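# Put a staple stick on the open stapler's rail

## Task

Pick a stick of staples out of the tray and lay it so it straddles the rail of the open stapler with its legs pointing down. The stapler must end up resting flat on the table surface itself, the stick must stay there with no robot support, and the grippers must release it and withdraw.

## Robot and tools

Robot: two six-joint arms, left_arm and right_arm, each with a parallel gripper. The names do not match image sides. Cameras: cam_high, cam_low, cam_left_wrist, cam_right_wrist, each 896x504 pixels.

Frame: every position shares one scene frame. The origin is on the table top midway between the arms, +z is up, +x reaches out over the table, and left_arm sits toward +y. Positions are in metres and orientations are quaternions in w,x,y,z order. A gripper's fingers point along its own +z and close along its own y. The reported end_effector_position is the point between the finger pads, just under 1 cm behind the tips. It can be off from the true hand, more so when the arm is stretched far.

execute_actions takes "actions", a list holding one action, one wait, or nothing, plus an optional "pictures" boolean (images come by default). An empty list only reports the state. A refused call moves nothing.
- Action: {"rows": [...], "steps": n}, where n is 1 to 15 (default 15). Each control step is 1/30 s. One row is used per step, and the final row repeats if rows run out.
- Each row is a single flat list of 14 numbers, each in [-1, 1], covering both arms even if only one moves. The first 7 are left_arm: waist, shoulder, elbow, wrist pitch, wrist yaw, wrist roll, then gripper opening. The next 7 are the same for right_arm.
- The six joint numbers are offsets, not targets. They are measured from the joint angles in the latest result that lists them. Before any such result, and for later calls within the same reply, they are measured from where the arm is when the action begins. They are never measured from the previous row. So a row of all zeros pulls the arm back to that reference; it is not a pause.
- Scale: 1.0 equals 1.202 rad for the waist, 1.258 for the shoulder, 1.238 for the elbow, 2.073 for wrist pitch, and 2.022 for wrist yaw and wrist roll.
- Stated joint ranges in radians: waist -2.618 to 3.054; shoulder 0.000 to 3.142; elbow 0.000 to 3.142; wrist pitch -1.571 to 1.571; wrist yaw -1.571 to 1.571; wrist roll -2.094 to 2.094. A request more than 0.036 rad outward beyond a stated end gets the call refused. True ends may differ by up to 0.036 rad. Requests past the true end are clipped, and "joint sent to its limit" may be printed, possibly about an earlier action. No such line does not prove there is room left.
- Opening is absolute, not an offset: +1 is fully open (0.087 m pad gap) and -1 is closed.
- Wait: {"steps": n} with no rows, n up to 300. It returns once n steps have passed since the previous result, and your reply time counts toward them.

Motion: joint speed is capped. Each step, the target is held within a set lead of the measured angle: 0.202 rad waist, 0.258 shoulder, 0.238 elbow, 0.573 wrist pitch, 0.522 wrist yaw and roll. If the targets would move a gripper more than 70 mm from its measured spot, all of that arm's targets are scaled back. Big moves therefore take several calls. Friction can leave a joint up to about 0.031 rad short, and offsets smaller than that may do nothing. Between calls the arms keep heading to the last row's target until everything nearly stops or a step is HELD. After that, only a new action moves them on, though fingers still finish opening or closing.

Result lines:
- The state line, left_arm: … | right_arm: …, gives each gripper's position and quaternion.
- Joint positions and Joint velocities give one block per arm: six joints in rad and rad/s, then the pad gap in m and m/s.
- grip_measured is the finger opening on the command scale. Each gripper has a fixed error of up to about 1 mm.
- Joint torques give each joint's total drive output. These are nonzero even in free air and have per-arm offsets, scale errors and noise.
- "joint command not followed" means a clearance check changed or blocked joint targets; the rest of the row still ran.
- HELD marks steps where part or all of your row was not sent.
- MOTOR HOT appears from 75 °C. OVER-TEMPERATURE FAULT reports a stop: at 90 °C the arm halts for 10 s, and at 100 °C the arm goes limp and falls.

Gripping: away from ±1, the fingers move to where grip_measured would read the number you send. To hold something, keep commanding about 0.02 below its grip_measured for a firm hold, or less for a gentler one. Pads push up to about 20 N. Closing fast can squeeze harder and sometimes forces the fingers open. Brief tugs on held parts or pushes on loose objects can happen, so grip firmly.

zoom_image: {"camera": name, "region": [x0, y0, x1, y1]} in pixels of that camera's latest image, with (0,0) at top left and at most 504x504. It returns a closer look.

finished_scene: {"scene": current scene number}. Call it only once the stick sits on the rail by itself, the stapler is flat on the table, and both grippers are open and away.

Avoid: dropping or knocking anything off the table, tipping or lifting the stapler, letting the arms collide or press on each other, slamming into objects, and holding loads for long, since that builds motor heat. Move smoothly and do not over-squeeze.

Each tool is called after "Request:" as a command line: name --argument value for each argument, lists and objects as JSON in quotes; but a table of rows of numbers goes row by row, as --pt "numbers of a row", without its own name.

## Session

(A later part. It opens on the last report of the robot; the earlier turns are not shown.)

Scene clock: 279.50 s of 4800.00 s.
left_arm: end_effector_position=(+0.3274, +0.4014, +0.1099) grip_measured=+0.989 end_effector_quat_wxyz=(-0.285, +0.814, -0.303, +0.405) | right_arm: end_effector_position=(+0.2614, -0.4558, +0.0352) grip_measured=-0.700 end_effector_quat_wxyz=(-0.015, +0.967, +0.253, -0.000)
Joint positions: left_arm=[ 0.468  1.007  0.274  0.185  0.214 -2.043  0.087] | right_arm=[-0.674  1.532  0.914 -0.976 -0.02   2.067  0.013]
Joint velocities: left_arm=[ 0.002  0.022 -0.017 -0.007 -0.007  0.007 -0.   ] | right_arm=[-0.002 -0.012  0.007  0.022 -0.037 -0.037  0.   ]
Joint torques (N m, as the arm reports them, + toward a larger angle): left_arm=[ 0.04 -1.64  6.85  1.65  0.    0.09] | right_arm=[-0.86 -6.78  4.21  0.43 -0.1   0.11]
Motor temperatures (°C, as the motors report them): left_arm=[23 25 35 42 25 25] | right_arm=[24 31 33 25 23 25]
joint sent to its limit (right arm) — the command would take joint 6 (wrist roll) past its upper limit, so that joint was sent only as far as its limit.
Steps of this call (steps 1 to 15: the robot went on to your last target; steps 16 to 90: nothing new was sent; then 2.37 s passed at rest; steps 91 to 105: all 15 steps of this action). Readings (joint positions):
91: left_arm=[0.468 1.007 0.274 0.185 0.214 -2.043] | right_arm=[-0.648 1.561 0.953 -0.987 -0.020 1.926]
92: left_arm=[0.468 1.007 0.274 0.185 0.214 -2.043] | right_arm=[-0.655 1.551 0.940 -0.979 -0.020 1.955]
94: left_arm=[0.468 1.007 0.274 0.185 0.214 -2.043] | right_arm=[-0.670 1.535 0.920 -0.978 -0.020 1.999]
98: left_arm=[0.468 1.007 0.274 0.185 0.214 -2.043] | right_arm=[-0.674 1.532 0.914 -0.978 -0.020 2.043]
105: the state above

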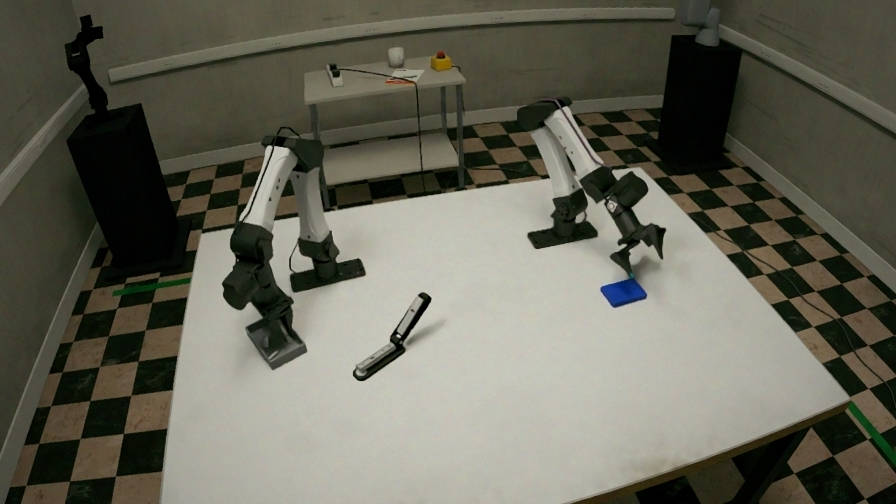

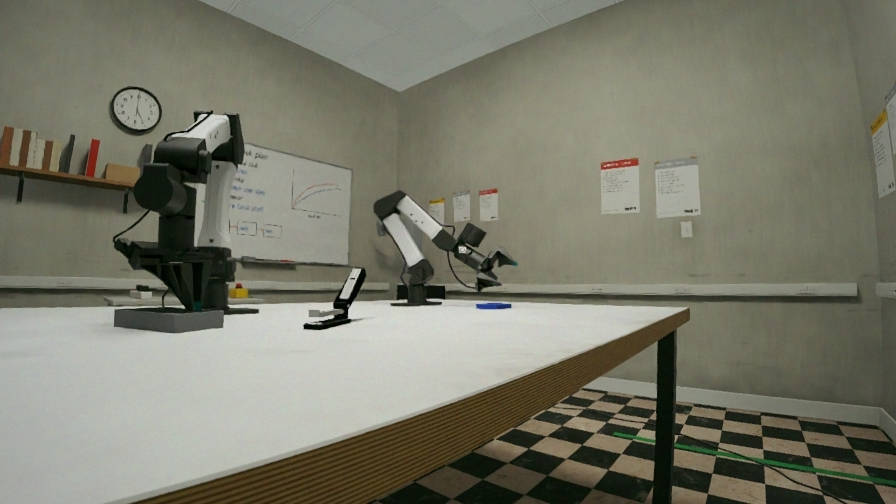

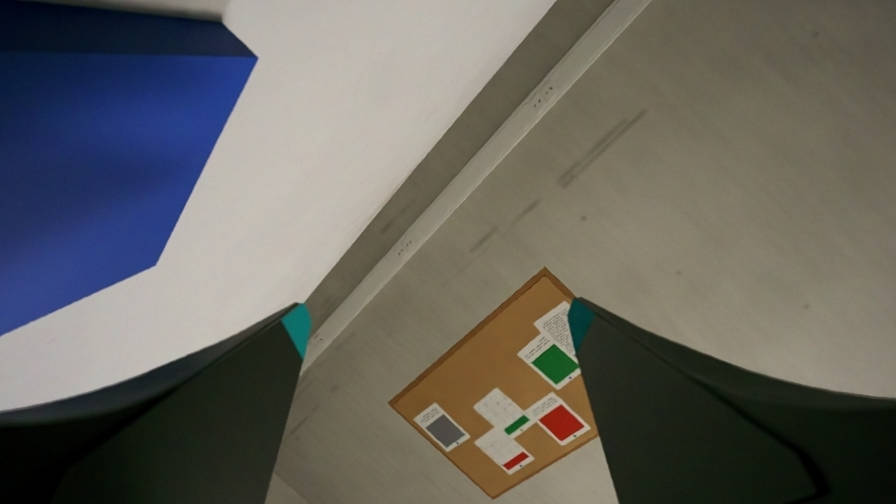

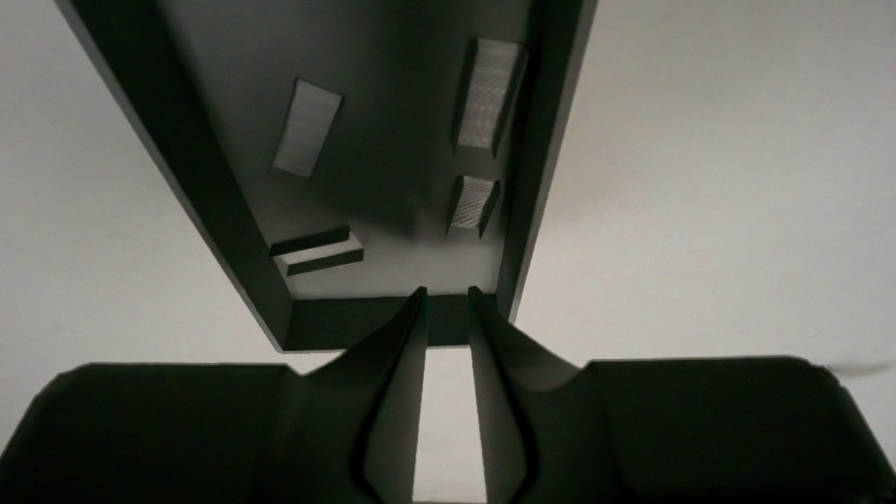

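Good. Descend ~2.3cm.

Request:
execute_actions --actions '[{"rows":[[0,0,0,0,0,0,1, 0,0.035,-0.055,0.05,0,0,-0.7]],"steps":15}]'

Scene clock: 284.17 s of 4800.00 s.
left_arm: end_effector_position=(+0.3274, +0.4014, +0.1099) grip_measured=+0.989 end_effector_quat_wxyz=(-0.285, +0.814, -0.303, +0.405) | right_arm: end_effector_position=(+0.2620, -0.4564, +0.0167) grip_measured=-0.700 end_effector_quat_wxyz=(-0.014, +0.968, +0.250, +0.000)
Joint positions: left_arm=[ 0.468  1.007  0.274  0.185  0.214 -2.043  0.087] | right_arm=[-0.674  1.564  0.866 -0.893 -0.02   2.074  0.013]
Joint velocities: left_arm=[-0.002 -0.012 -0.002 -0.051 -0.037 -0.022  0.001] | right_arm=[-0.002 -0.022  0.007 -0.037  0.022 -0.066  0.001]
Joint torques (N m, as the arm reports them, + toward a larger angle): left_arm=[ 0.01 -1.68  6.97  1.63 -0.01  0.09] | right_arm=[-0.29 -4.23  4.31  0.45 -0.12 -0.05]
Motor temperatures (°C, as the motors report them): left_arm=[23 25 35 42 25 25] | right_arm=[24 31 33 25 23 25]
joint sent to its limit (right arm) — the command would take joint 6 (wrist roll) past its upper limit, so that joint was sent only as far as its limit.
Steps of this call (steps 1 to 15: the robot went on to your last target; steps 16 to 90: nothing new was sent; then 1.17 s passed at rest; steps 91 to 105: all 15 steps of this action). Readings (joint positions):
91: left_arm=[0.468 1.007 0.274 0.185 0.214 -2.043] | right_arm=[-0.674 1.533 0.908 -0.963 -0.020 2.074]
92: left_arm=[0.468 1.007 0.274 0.185 0.214 -2.043] | right_arm=[-0.674 1.537 0.897 -0.944 -0.020 2.074]
94: left_arm=[0.468 1.007 0.274 0.185 0.214 -2.043] | right_arm=[-0.674 1.553 0.877 -0.924 -0.020 2.074]
98: left_arm=[0.468 1.007 0.274 0.185 0.214 -2.043] | right_arm=[-0.674 1.564 0.866 -0.908 -0.020 2.074]
105: the state above

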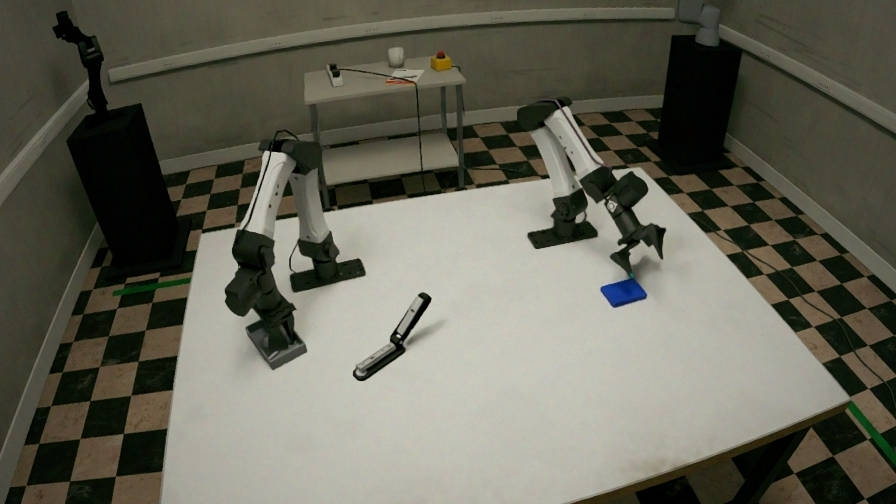

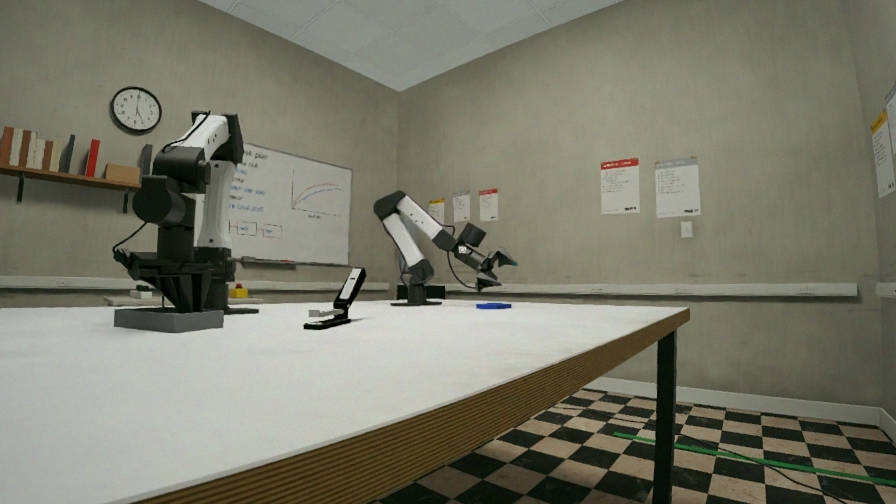

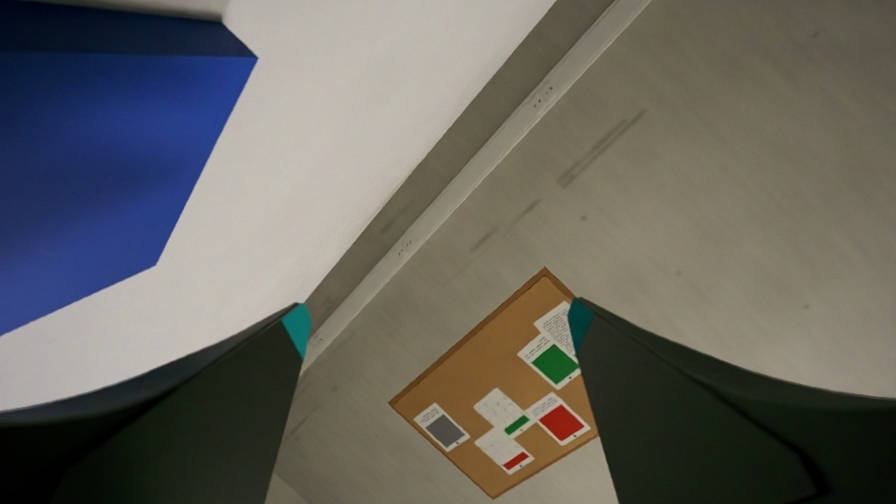

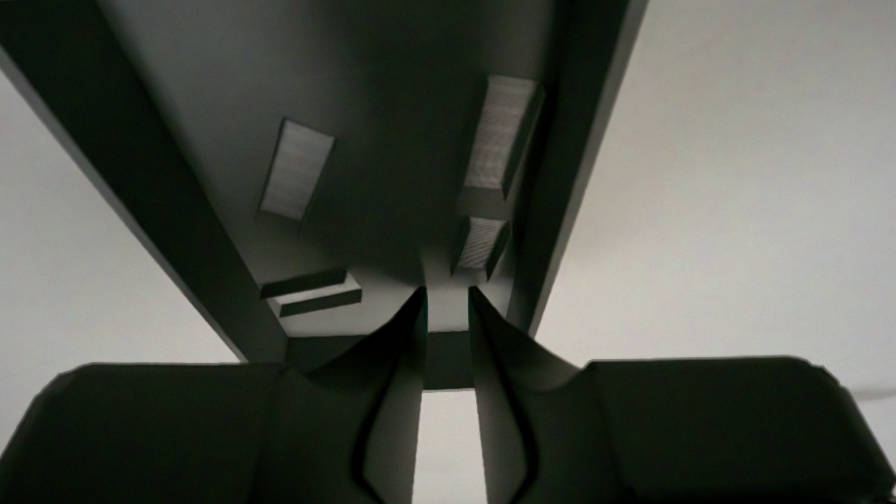

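Request:
execute_actions --actions '[{"rows":[[0,0,0,0,0,0,1, -0.04,-0.02,-0.05,0.03,0,0,-0.7]],"steps":15}]'

Scene clock: 292.30 s of 4800.00 s.
left_arm: end_effector_position=(+0.3274, +0.4014, +0.1099) grip_measured=+0.989 end_effector_quat_wxyz=(-0.285, +0.814, -0.303, +0.405) | right_arm: end_effector_position=(+0.2582, -0.4652, +0.0116) grip_measured=-0.700 end_effector_quat_wxyz=(-0.010, +0.973, +0.230, +0.009)
Joint positions: left_arm=[ 0.468  1.007  0.274  0.185  0.214 -2.043  0.087] | right_arm=[-0.715  1.558  0.834 -0.85  -0.026  2.074  0.013]
Joint velocities: left_arm=[-0.007 -0.007 -0.007 -0.11  -0.051 -0.022 -0.   ] | right_arm=[ 0.007  0.012 -0.012  0.007 -0.007 -0.007 -0.001]
Joint torques (N m, as the arm reports them, + toward a larger angle): left_arm=[-0.01 -1.66  6.8   1.64 -0.01  0.08] | right_arm=[-0.89 -6.51  3.25  0.5  -0.05  0.02]
Motor temperatures (°C, as the motors report them): left_arm=[23 25 35 42 25 25] | right_arm=[24 30 33 25 23 25]
Steps of this call (steps 1 to 15: the robot went on to your last target; steps 16 to 90: nothing new was sent; then 4.63 s passed at rest; steps 91 to 105: all 15 steps of this action). Readings (joint positions):
91: left_arm=[0.468 1.007 0.274 0.185 0.214 -2.043] | right_arm=[-0.679 1.563 0.860 -0.882 -0.021 2.074]
92: left_arm=[0.468 1.007 0.274 0.185 0.214 -2.043] | right_arm=[-0.690 1.561 0.850 -0.870 -0.021 2.074]
94: left_arm=[0.468 1.007 0.274 0.185 0.214 -2.043] | right_arm=[-0.710 1.561 0.835 -0.862 -0.026 2.074]
98: left_arm=[0.468 1.007 0.274 0.185 0.214 -2.043] | right_arm=[-0.715 1.558 0.834 -0.855 -0.026 2.074]
105: the state above

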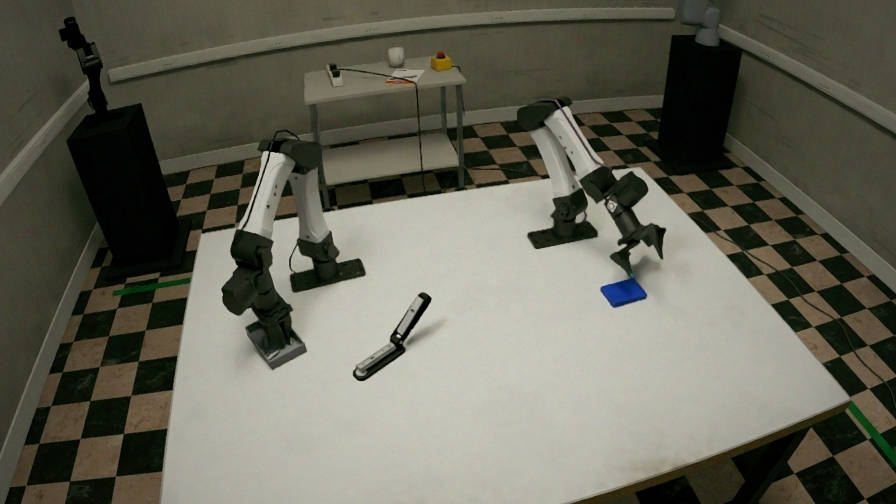

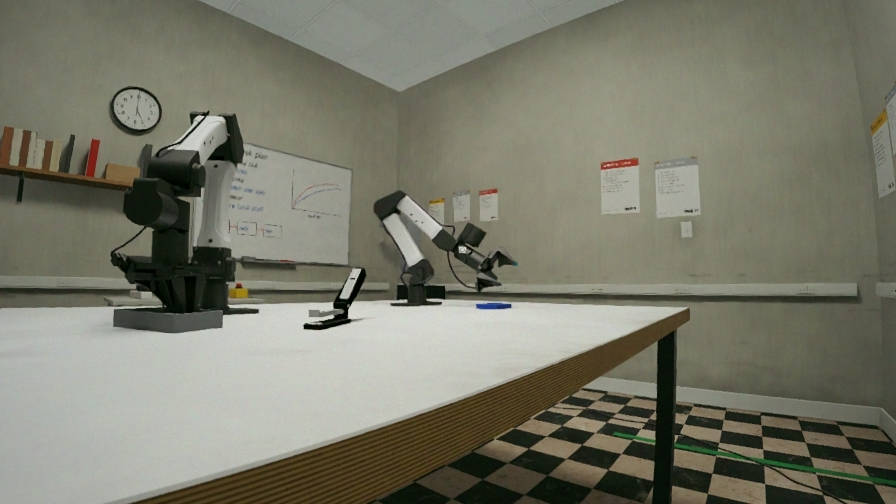

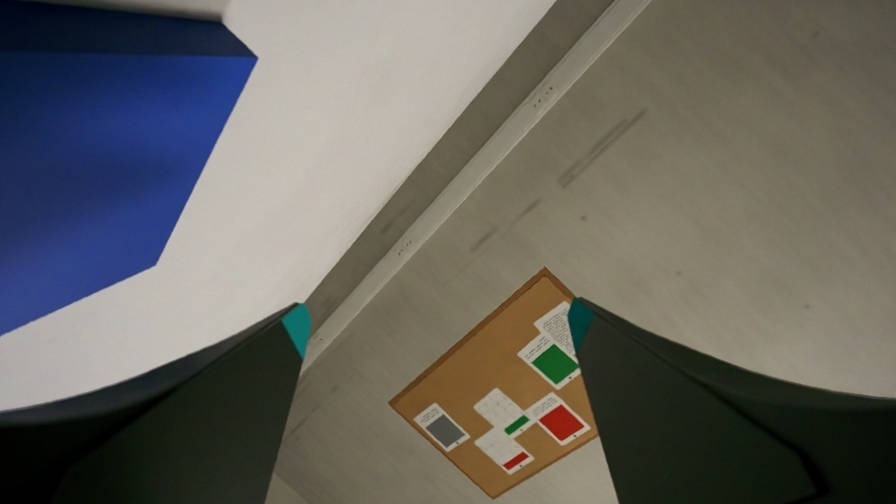

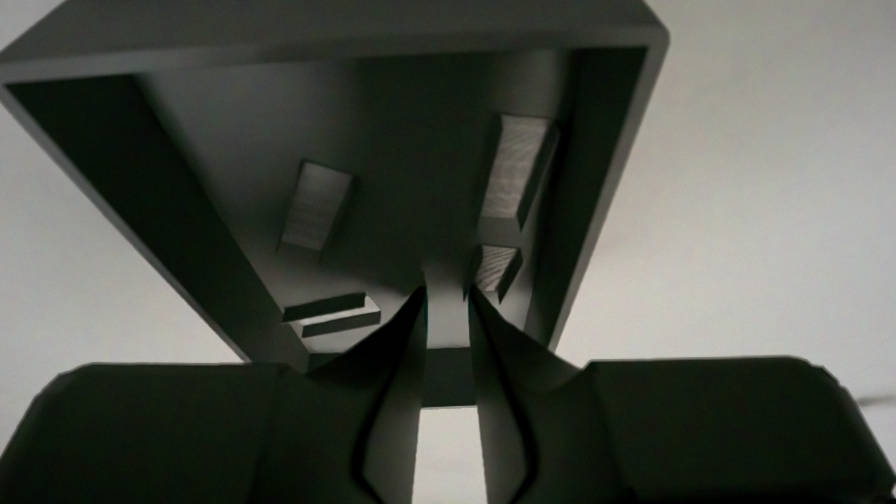

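Request:
execute_actions --actions '[{"rows":[[0,0,0,0,0,0,1, 0,0,0,0,0,0,-1]],"steps":15}]' --pictures false

Scene clock: 299.07 s of 4800.00 s.
left_arm: end_effector_position=(+0.3274, +0.4014, +0.1099) grip_measured=+0.989 end_effector_quat_wxyz=(-0.285, +0.814, -0.303, +0.405) | right_arm: end_effector_position=(+0.2583, -0.4653, +0.0116) grip_measured=-1.000 end_effector_quat_wxyz=(-0.010, +0.973, +0.230, +0.009)
Joint positions: left_arm=[ 0.468  1.007  0.274  0.185  0.214 -2.043  0.087] | right_arm=[-0.715  1.558  0.834 -0.849 -0.026  2.074  0.   ]
Joint velocities: left_arm=[-0.007  0.012 -0.007  0.022  0.066  0.11  -0.   ] | right_arm=[-0.002 -0.012 -0.017 -0.007  0.081 -0.037  0.   ]
Joint torques (N m, as the arm reports them, + toward a larger angle): left_arm=[-0.03 -1.54  6.87  1.66  0.    0.13] | right_arm=[-0.3  -5.05  5.94  0.28 -0.11  0.02]
Motor temperatures (°C, as the motors report them): left_arm=[23 25 35 42 25 25] | right_arm=[24 30 32 25 23 25]
Steps of this call (steps 1 to 15: the robot went on to your last target; steps 16 to 90: nothing new was sent; then 3.27 s passed at rest; steps 91 to 105: all 15 steps of this action). Readings (joint positions):
91: left_arm=[0.468 1.007 0.274 0.185 0.214 -2.043] | right_arm=[-0.715 1.558 0.834 -0.849 -0.026 2.074]
92: left_arm=[0.468 1.007 0.274 0.185 0.214 -2.043] | right_arm=[-0.715 1.558 0.834 -0.849 -0.026 2.074]
94: left_arm=[0.468 1.007 0.274 0.185 0.214 -2.043] | right_arm=[-0.715 1.558 0.834 -0.849 -0.026 2.074]
98: left_arm=[0.468 1.007 0.274 0.185 0.214 -2.043] | right_arm=[-0.715 1.558 0.834 -0.849 -0.026 2.074]
105: the state above

Request:
execute_actions --actions '[{"rows":[[0,0,0,0,0,0,1, 0,-0.04,0.06,-0.06,0,0,-0.5],[0,0,0,0,0,0,1, 0,-0.04,0.06,-0.06,0,0,-0.5],[0,0,0,0,0,0,1, 0,-0.04,0.06,-0.06,0,0,-0.5],[0,0,0,0,0,0,1, 0,-0.04,0.06,-0.06,0,0,-0.5],[0,0,0,0,0,0,1, 0,-0.04,0.06,-0.06,0,0,-0.5],[0,0,0,0,0,0,1, -0.085,0.02,0.14,-0.08,0,0,-0.5]],"steps":15}]'

Scene clock: 309.60 s of 4800.00 s.
left_arm: end_effector_position=(+0.3274, +0.4014, +0.1099) grip_measured=+0.989 end_effector_quat_wxyz=(-0.285, +0.814, -0.303, +0.405) | right_arm: end_effector_position=(+0.2593, -0.4996, +0.0449) grip_measured=-0.500 end_effector_quat_wxyz=(-0.007, +0.983, +0.181, +0.012)
Joint positions: left_arm=[ 0.468  1.007  0.274  0.185  0.214 -2.043  0.087] | right_arm=[-0.815  1.564  0.984 -0.987 -0.027  2.074  0.022]
Joint velocities: left_arm=[-0.002  0.002 -0.017 -0.066  0.022 -0.037 -0.   ] | right_arm=[ 0.002  0.012 -0.002 -0.11   0.007  0.022 -0.001]
Joint torques (N m, as the arm reports them, + toward a larger angle): left_arm=[ 0.05 -1.53  6.87  1.65 -0.01  0.1 ] | right_arm=[-0.47 -3.97  8.37  0.16 -0.1   0.03]
Motor temperatures (°C, as the motors report them): left_arm=[23 25 36 43 25 25] | right_arm=[24 30 33 25 23 25]
Steps of this call (steps 1 to 15: the robot went on to your last target; steps 16 to 90: nothing new was sent; then 7.03 s passed at rest; steps 91 to 105: all 15 steps of this action). Readings (joint positions):
91: left_arm=[0.468 1.007 0.274 0.185 0.214 -2.043] | right_arm=[-0.715 1.557 0.841 -0.863 -0.026 2.074]
92: left_arm=[0.468 1.007 0.274 0.185 0.214 -2.043] | right_arm=[-0.715 1.552 0.852 -0.886 -0.026 2.074]
94: left_arm=[0.468 1.007 0.274 0.185 0.214 -2.043] | right_arm=[-0.715 1.537 0.871 -0.913 -0.026 2.074]
98: left_arm=[0.468 1.007 0.274 0.185 0.214 -2.043] | right_arm=[-0.781 1.558 0.953 -0.968 -0.031 2.074]
105: the state above

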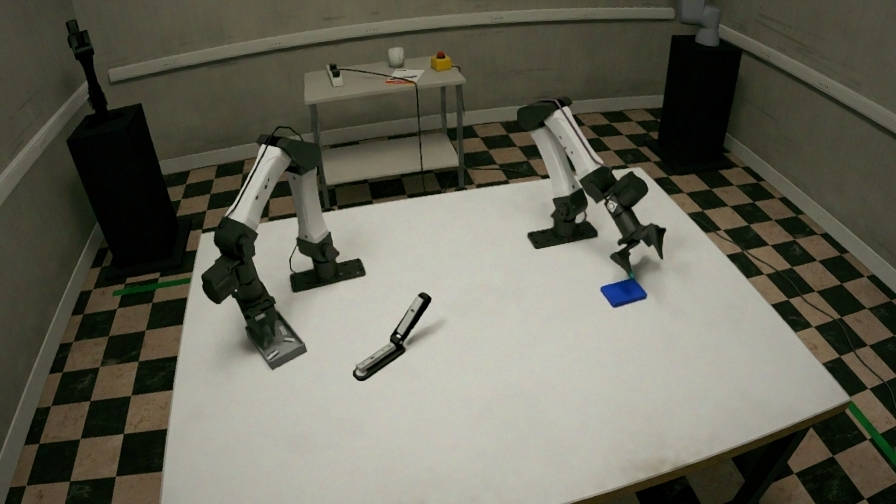

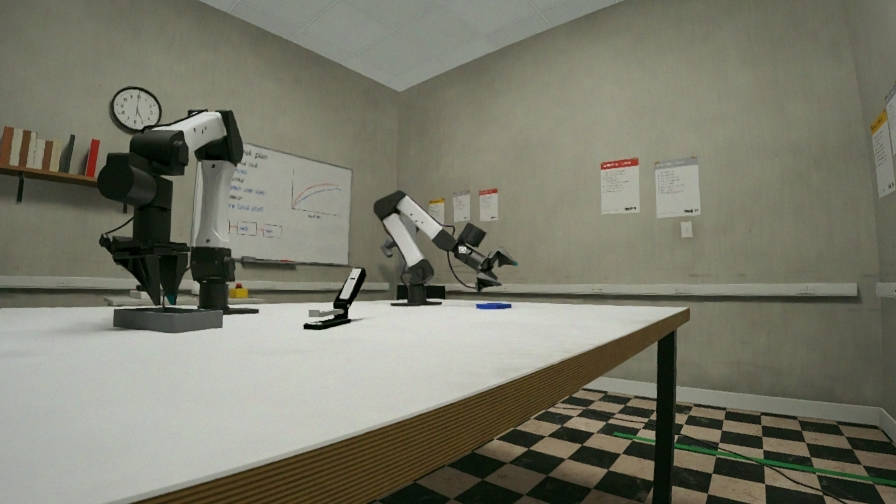

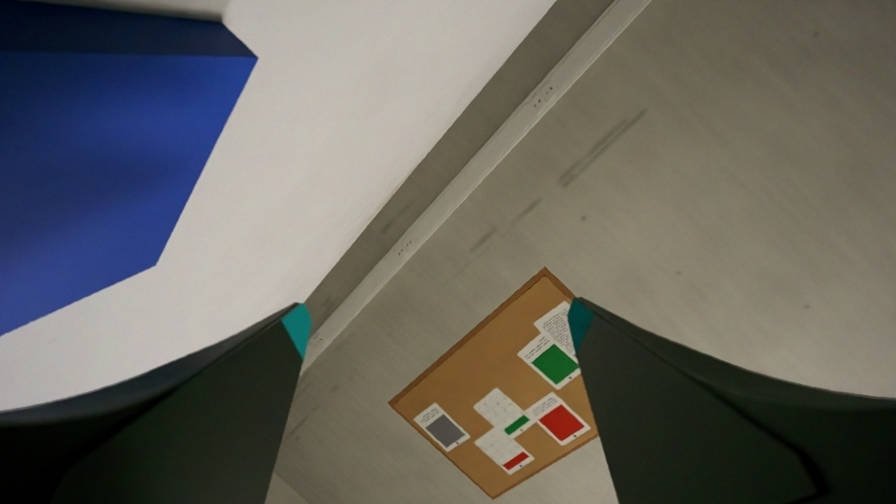

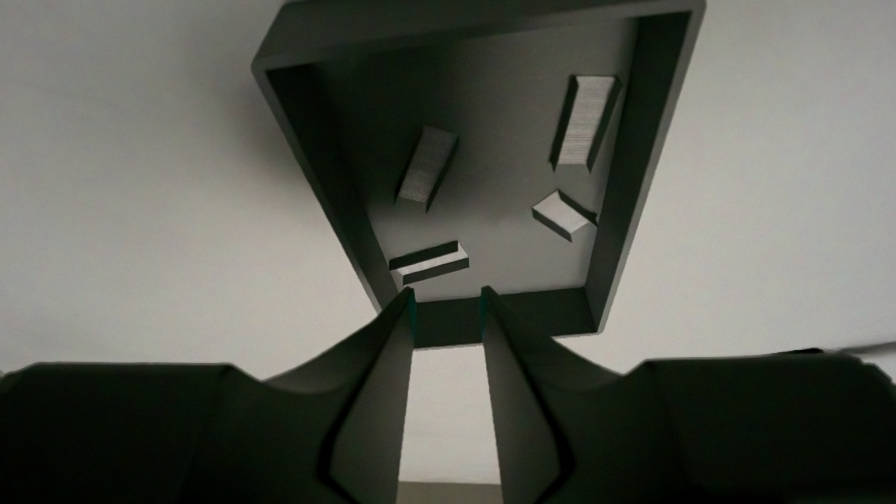

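Request:
execute_actions --actions '[{"rows":[[0,0,0,0,0,0,1, -0.055,0,0,0,0,0,-0.3],[0,0,0,0,0,0,1, -0.055,0,0,0,0,0,-0.3],[0,0,0,0,0,0,1, -0.055,0,0,0,0,0,-0.3],[0,0,0,0,0,0,1, -0.055,0,0,0,0,0,-0.3],[0,0,0,0,0,0,1, -0.055,0,0,0,0,0,-0.3],[0,0,0,0,0,0,1, -0.055,0.045,-0.075,0.07,0,0,-0.3]],"steps":15}]'

Scene clock: 318.23 s of 4800.00 s.
left_arm: end_effector_position=(+0.3274, +0.4014, +0.1099) grip_measured=+0.989 end_effector_quat_wxyz=(-0.285, +0.814, -0.303, +0.405) | right_arm: end_effector_position=(+0.2473, -0.5114, +0.0153) grip_measured=-0.300 end_effector_quat_wxyz=(-0.014, +0.988, +0.150, +0.008)
Joint positions: left_arm=[ 0.468  1.007  0.274  0.185  0.214 -2.043  0.087] | right_arm=[-0.877  1.613  0.907 -0.877 -0.029  2.074  0.031]
Joint velocities: left_arm=[ 0.002  0.007 -0.012  0.007 -0.007  0.022  0.001] | right_arm=[ 0.002  0.002 -0.012  0.168  0.037  0.022 -0.001]
Joint torques (N m, as the arm reports them, + toward a larger angle): left_arm=[-0.04 -1.59  6.83  1.64 -0.01  0.11] | right_arm=[-0.66 -5.    4.54  0.43 -0.1   0.03]
Motor temperatures (°C, as the motors report them): left_arm=[23 25 36 43 25 25] | right_arm=[24 29 33 25 23 25]
Steps of this call (steps 1 to 30: the robot went on to your last target; steps 31 to 100: nothing new was sent; then 4.80 s passed at rest; steps 101 to 115: all 15 steps of this action). Readings (joint positions):
101: left_arm=[0.468 1.007 0.274 0.185 0.214 -2.043] | right_arm=[-0.822 1.564 0.984 -0.999 -0.030 2.074]
102: left_arm=[0.468 1.007 0.274 0.185 0.214 -2.043] | right_arm=[-0.837 1.564 0.984 -0.999 -0.030 2.074]
104: left_arm=[0.468 1.007 0.274 0.185 0.214 -2.043] | right_arm=[-0.868 1.564 0.984 -0.999 -0.030 2.074]
108: left_arm=[0.468 1.007 0.274 0.185 0.214 -2.043] | right_arm=[-0.877 1.583 0.940 -0.929 -0.029 2.074]
115: the state above

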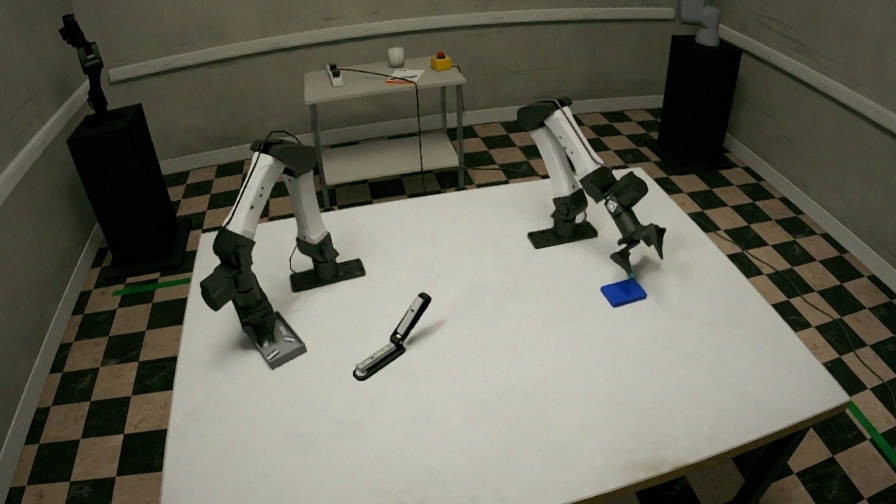

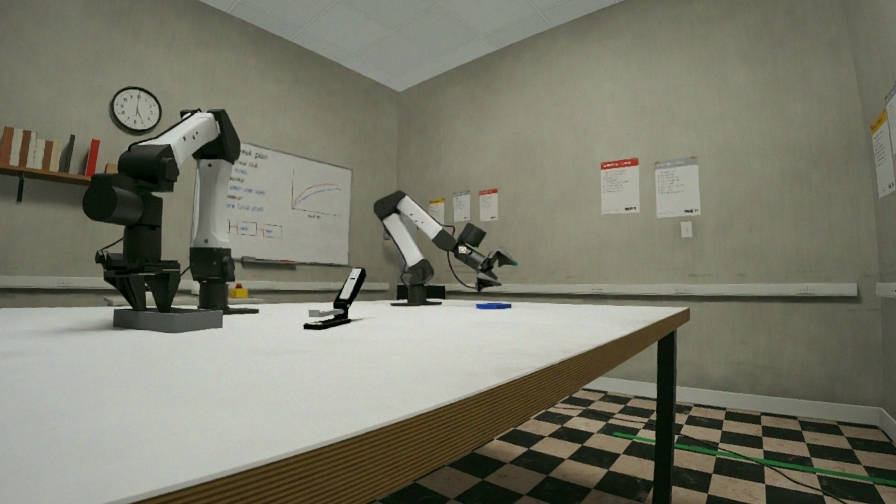

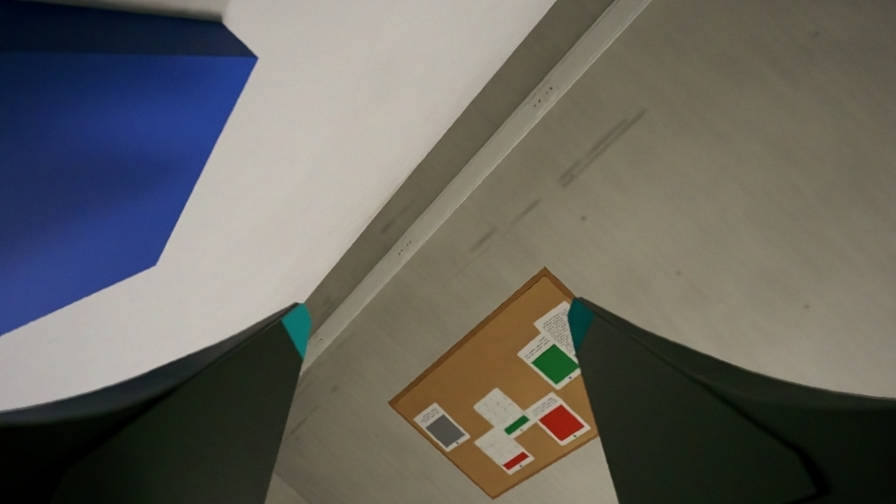

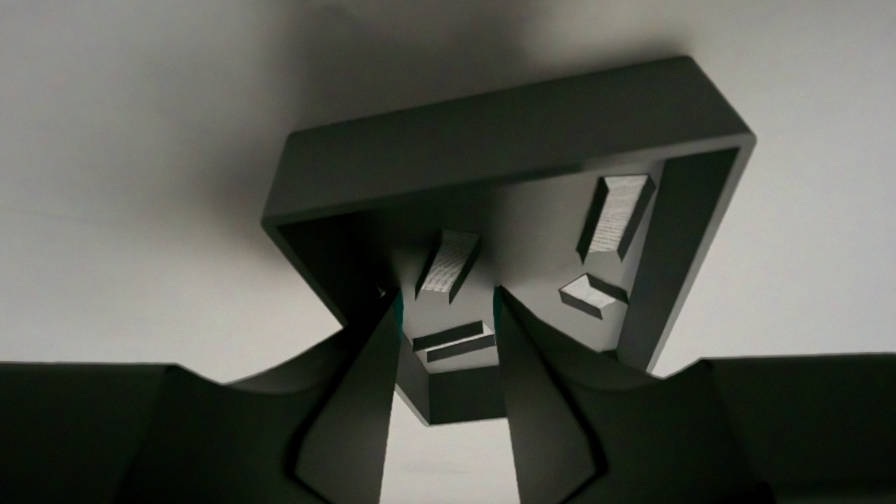

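Request:
execute_actions --actions '[{"rows":[[0,0,0,0,0,0,1, -0.035,-0.0,-0.04,0.02,0,0,-0.3],[0,0,0,0,0,0,1, -0.035,-0.0,-0.04,0.02,0,0,-0.3],[0,0,0,0,0,0,1, -0.035,-0.0,-0.04,0.02,0,0,-0.3],[0,0,0,0,0,0,1, -0.035,-0.0,-0.04,0.02,0,0,-0.3],[0,0,0,0,0,0,1, -0.035,-0.0,-0.04,0.02,0,0,-0.3],[0,0,0,0,0,0,1, -0.035,-0.0,-0.04,0.02,0,0,-0.3],[0,0,0,0,0,0,1, -0.035,-0.0,-0.04,0.02,0,0,-0.3],[0,0,0,0,0,0,1, -0.035,-0.0,-0.04,0.02,0,0,-0.5],[0,0,0,0,0,0,1, -0.035,-0.0,-0.04,0.02,0,0,-0.65],[0,0,0,0,0,0,1, -0.035,-0.0,-0.04,0.02,0,0,-0.8]],"steps":15}]'

Scene clock: 329.47 s of 4800.00 s.
left_arm: end_effector_position=(+0.3274, +0.4014, +0.1099) grip_measured=+0.989 end_effector_quat_wxyz=(-0.285, +0.814, -0.303, +0.405) | right_arm: end_effector_position=(+0.2434, -0.5185, +0.0117) grip_measured=-0.739 end_effector_quat_wxyz=(-0.011, +0.991, +0.134, +0.015)
Joint positions: left_arm=[ 0.468  1.007  0.274  0.185  0.214 -2.043  0.087] | right_arm=[-0.911  1.613  0.888 -0.847 -0.038  2.074  0.011]
Joint velocities: left_arm=[-0.017 -0.017 -0.002 -0.007 -0.051 -0.066 -0.   ] | right_arm=[-0.002  0.017  0.007 -0.007  0.051 -0.007 -0.001]
Joint torques (N m, as the arm reports them, + toward a larger angle): left_arm=[ 0.02 -1.59  6.95  1.66 -0.02  0.09] | right_arm=[-0.97 -5.53  3.28  0.42 -0.04  0.03]
Motor temperatures (°C, as the motors report them): left_arm=[23 25 36 43 25 25] | right_arm=[24 29 33 25 23 25]
Steps of this call (steps 1 to 30: the robot went on to your last target; steps 31 to 100: nothing new was sent; then 7.40 s passed at rest; steps 101 to 115: all 15 steps of this action). Readings (joint positions):
101: left_arm=[0.468 1.007 0.274 0.185 0.214 -2.043] | right_arm=[-0.880 1.613 0.904 -0.861 -0.030 2.074]
102: left_arm=[0.468 1.007 0.274 0.185 0.214 -2.043] | right_arm=[-0.890 1.613 0.898 -0.857 -0.030 2.074]
104: left_arm=[0.468 1.007 0.274 0.185 0.214 -2.043] | right_arm=[-0.906 1.613 0.888 -0.855 -0.036 2.074]
108: left_arm=[0.468 1.007 0.274 0.185 0.214 -2.043] | right_arm=[-0.909 1.613 0.888 -0.852 -0.039 2.074]
115: the state above

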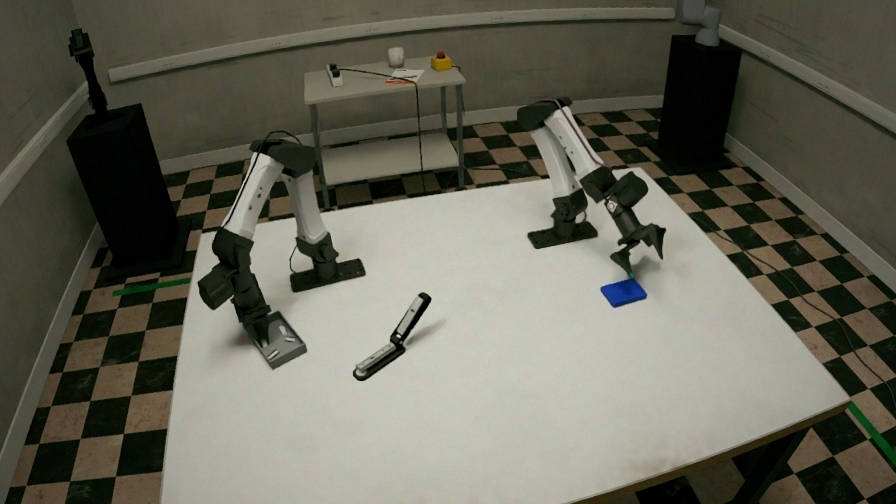

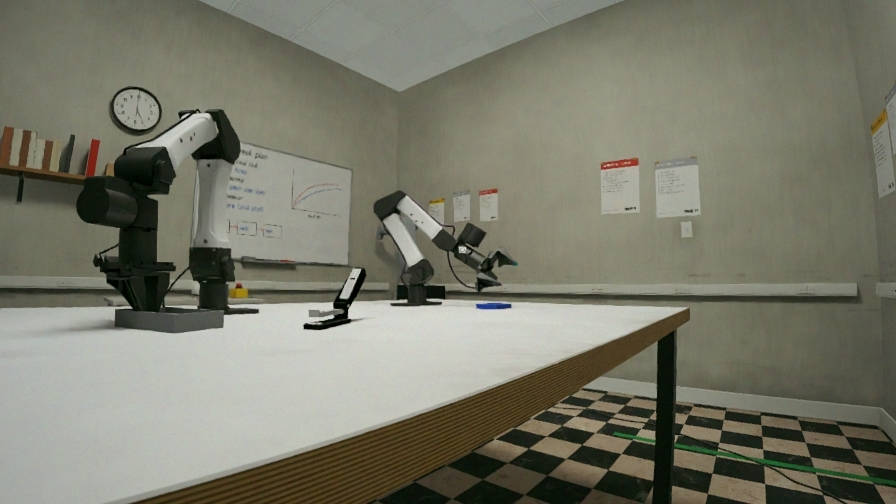

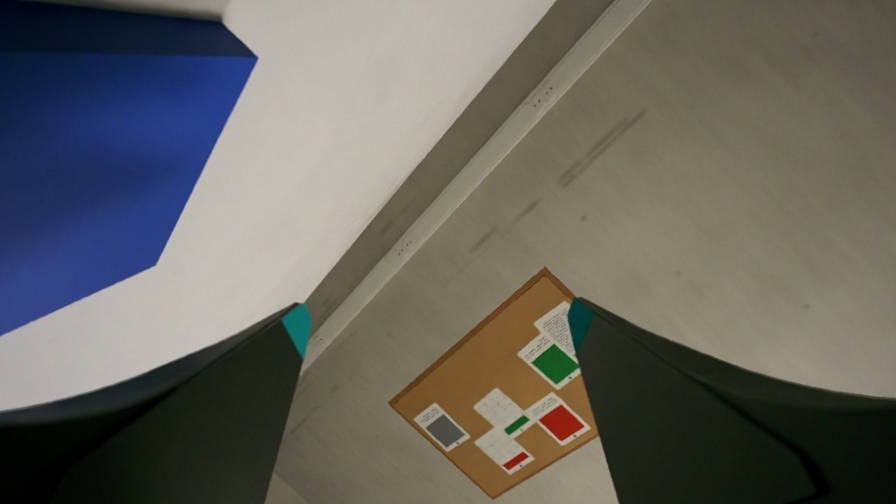

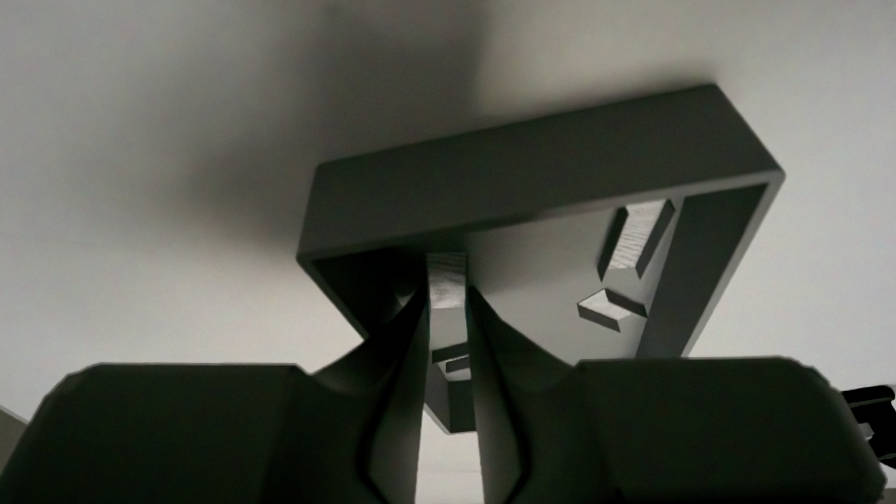

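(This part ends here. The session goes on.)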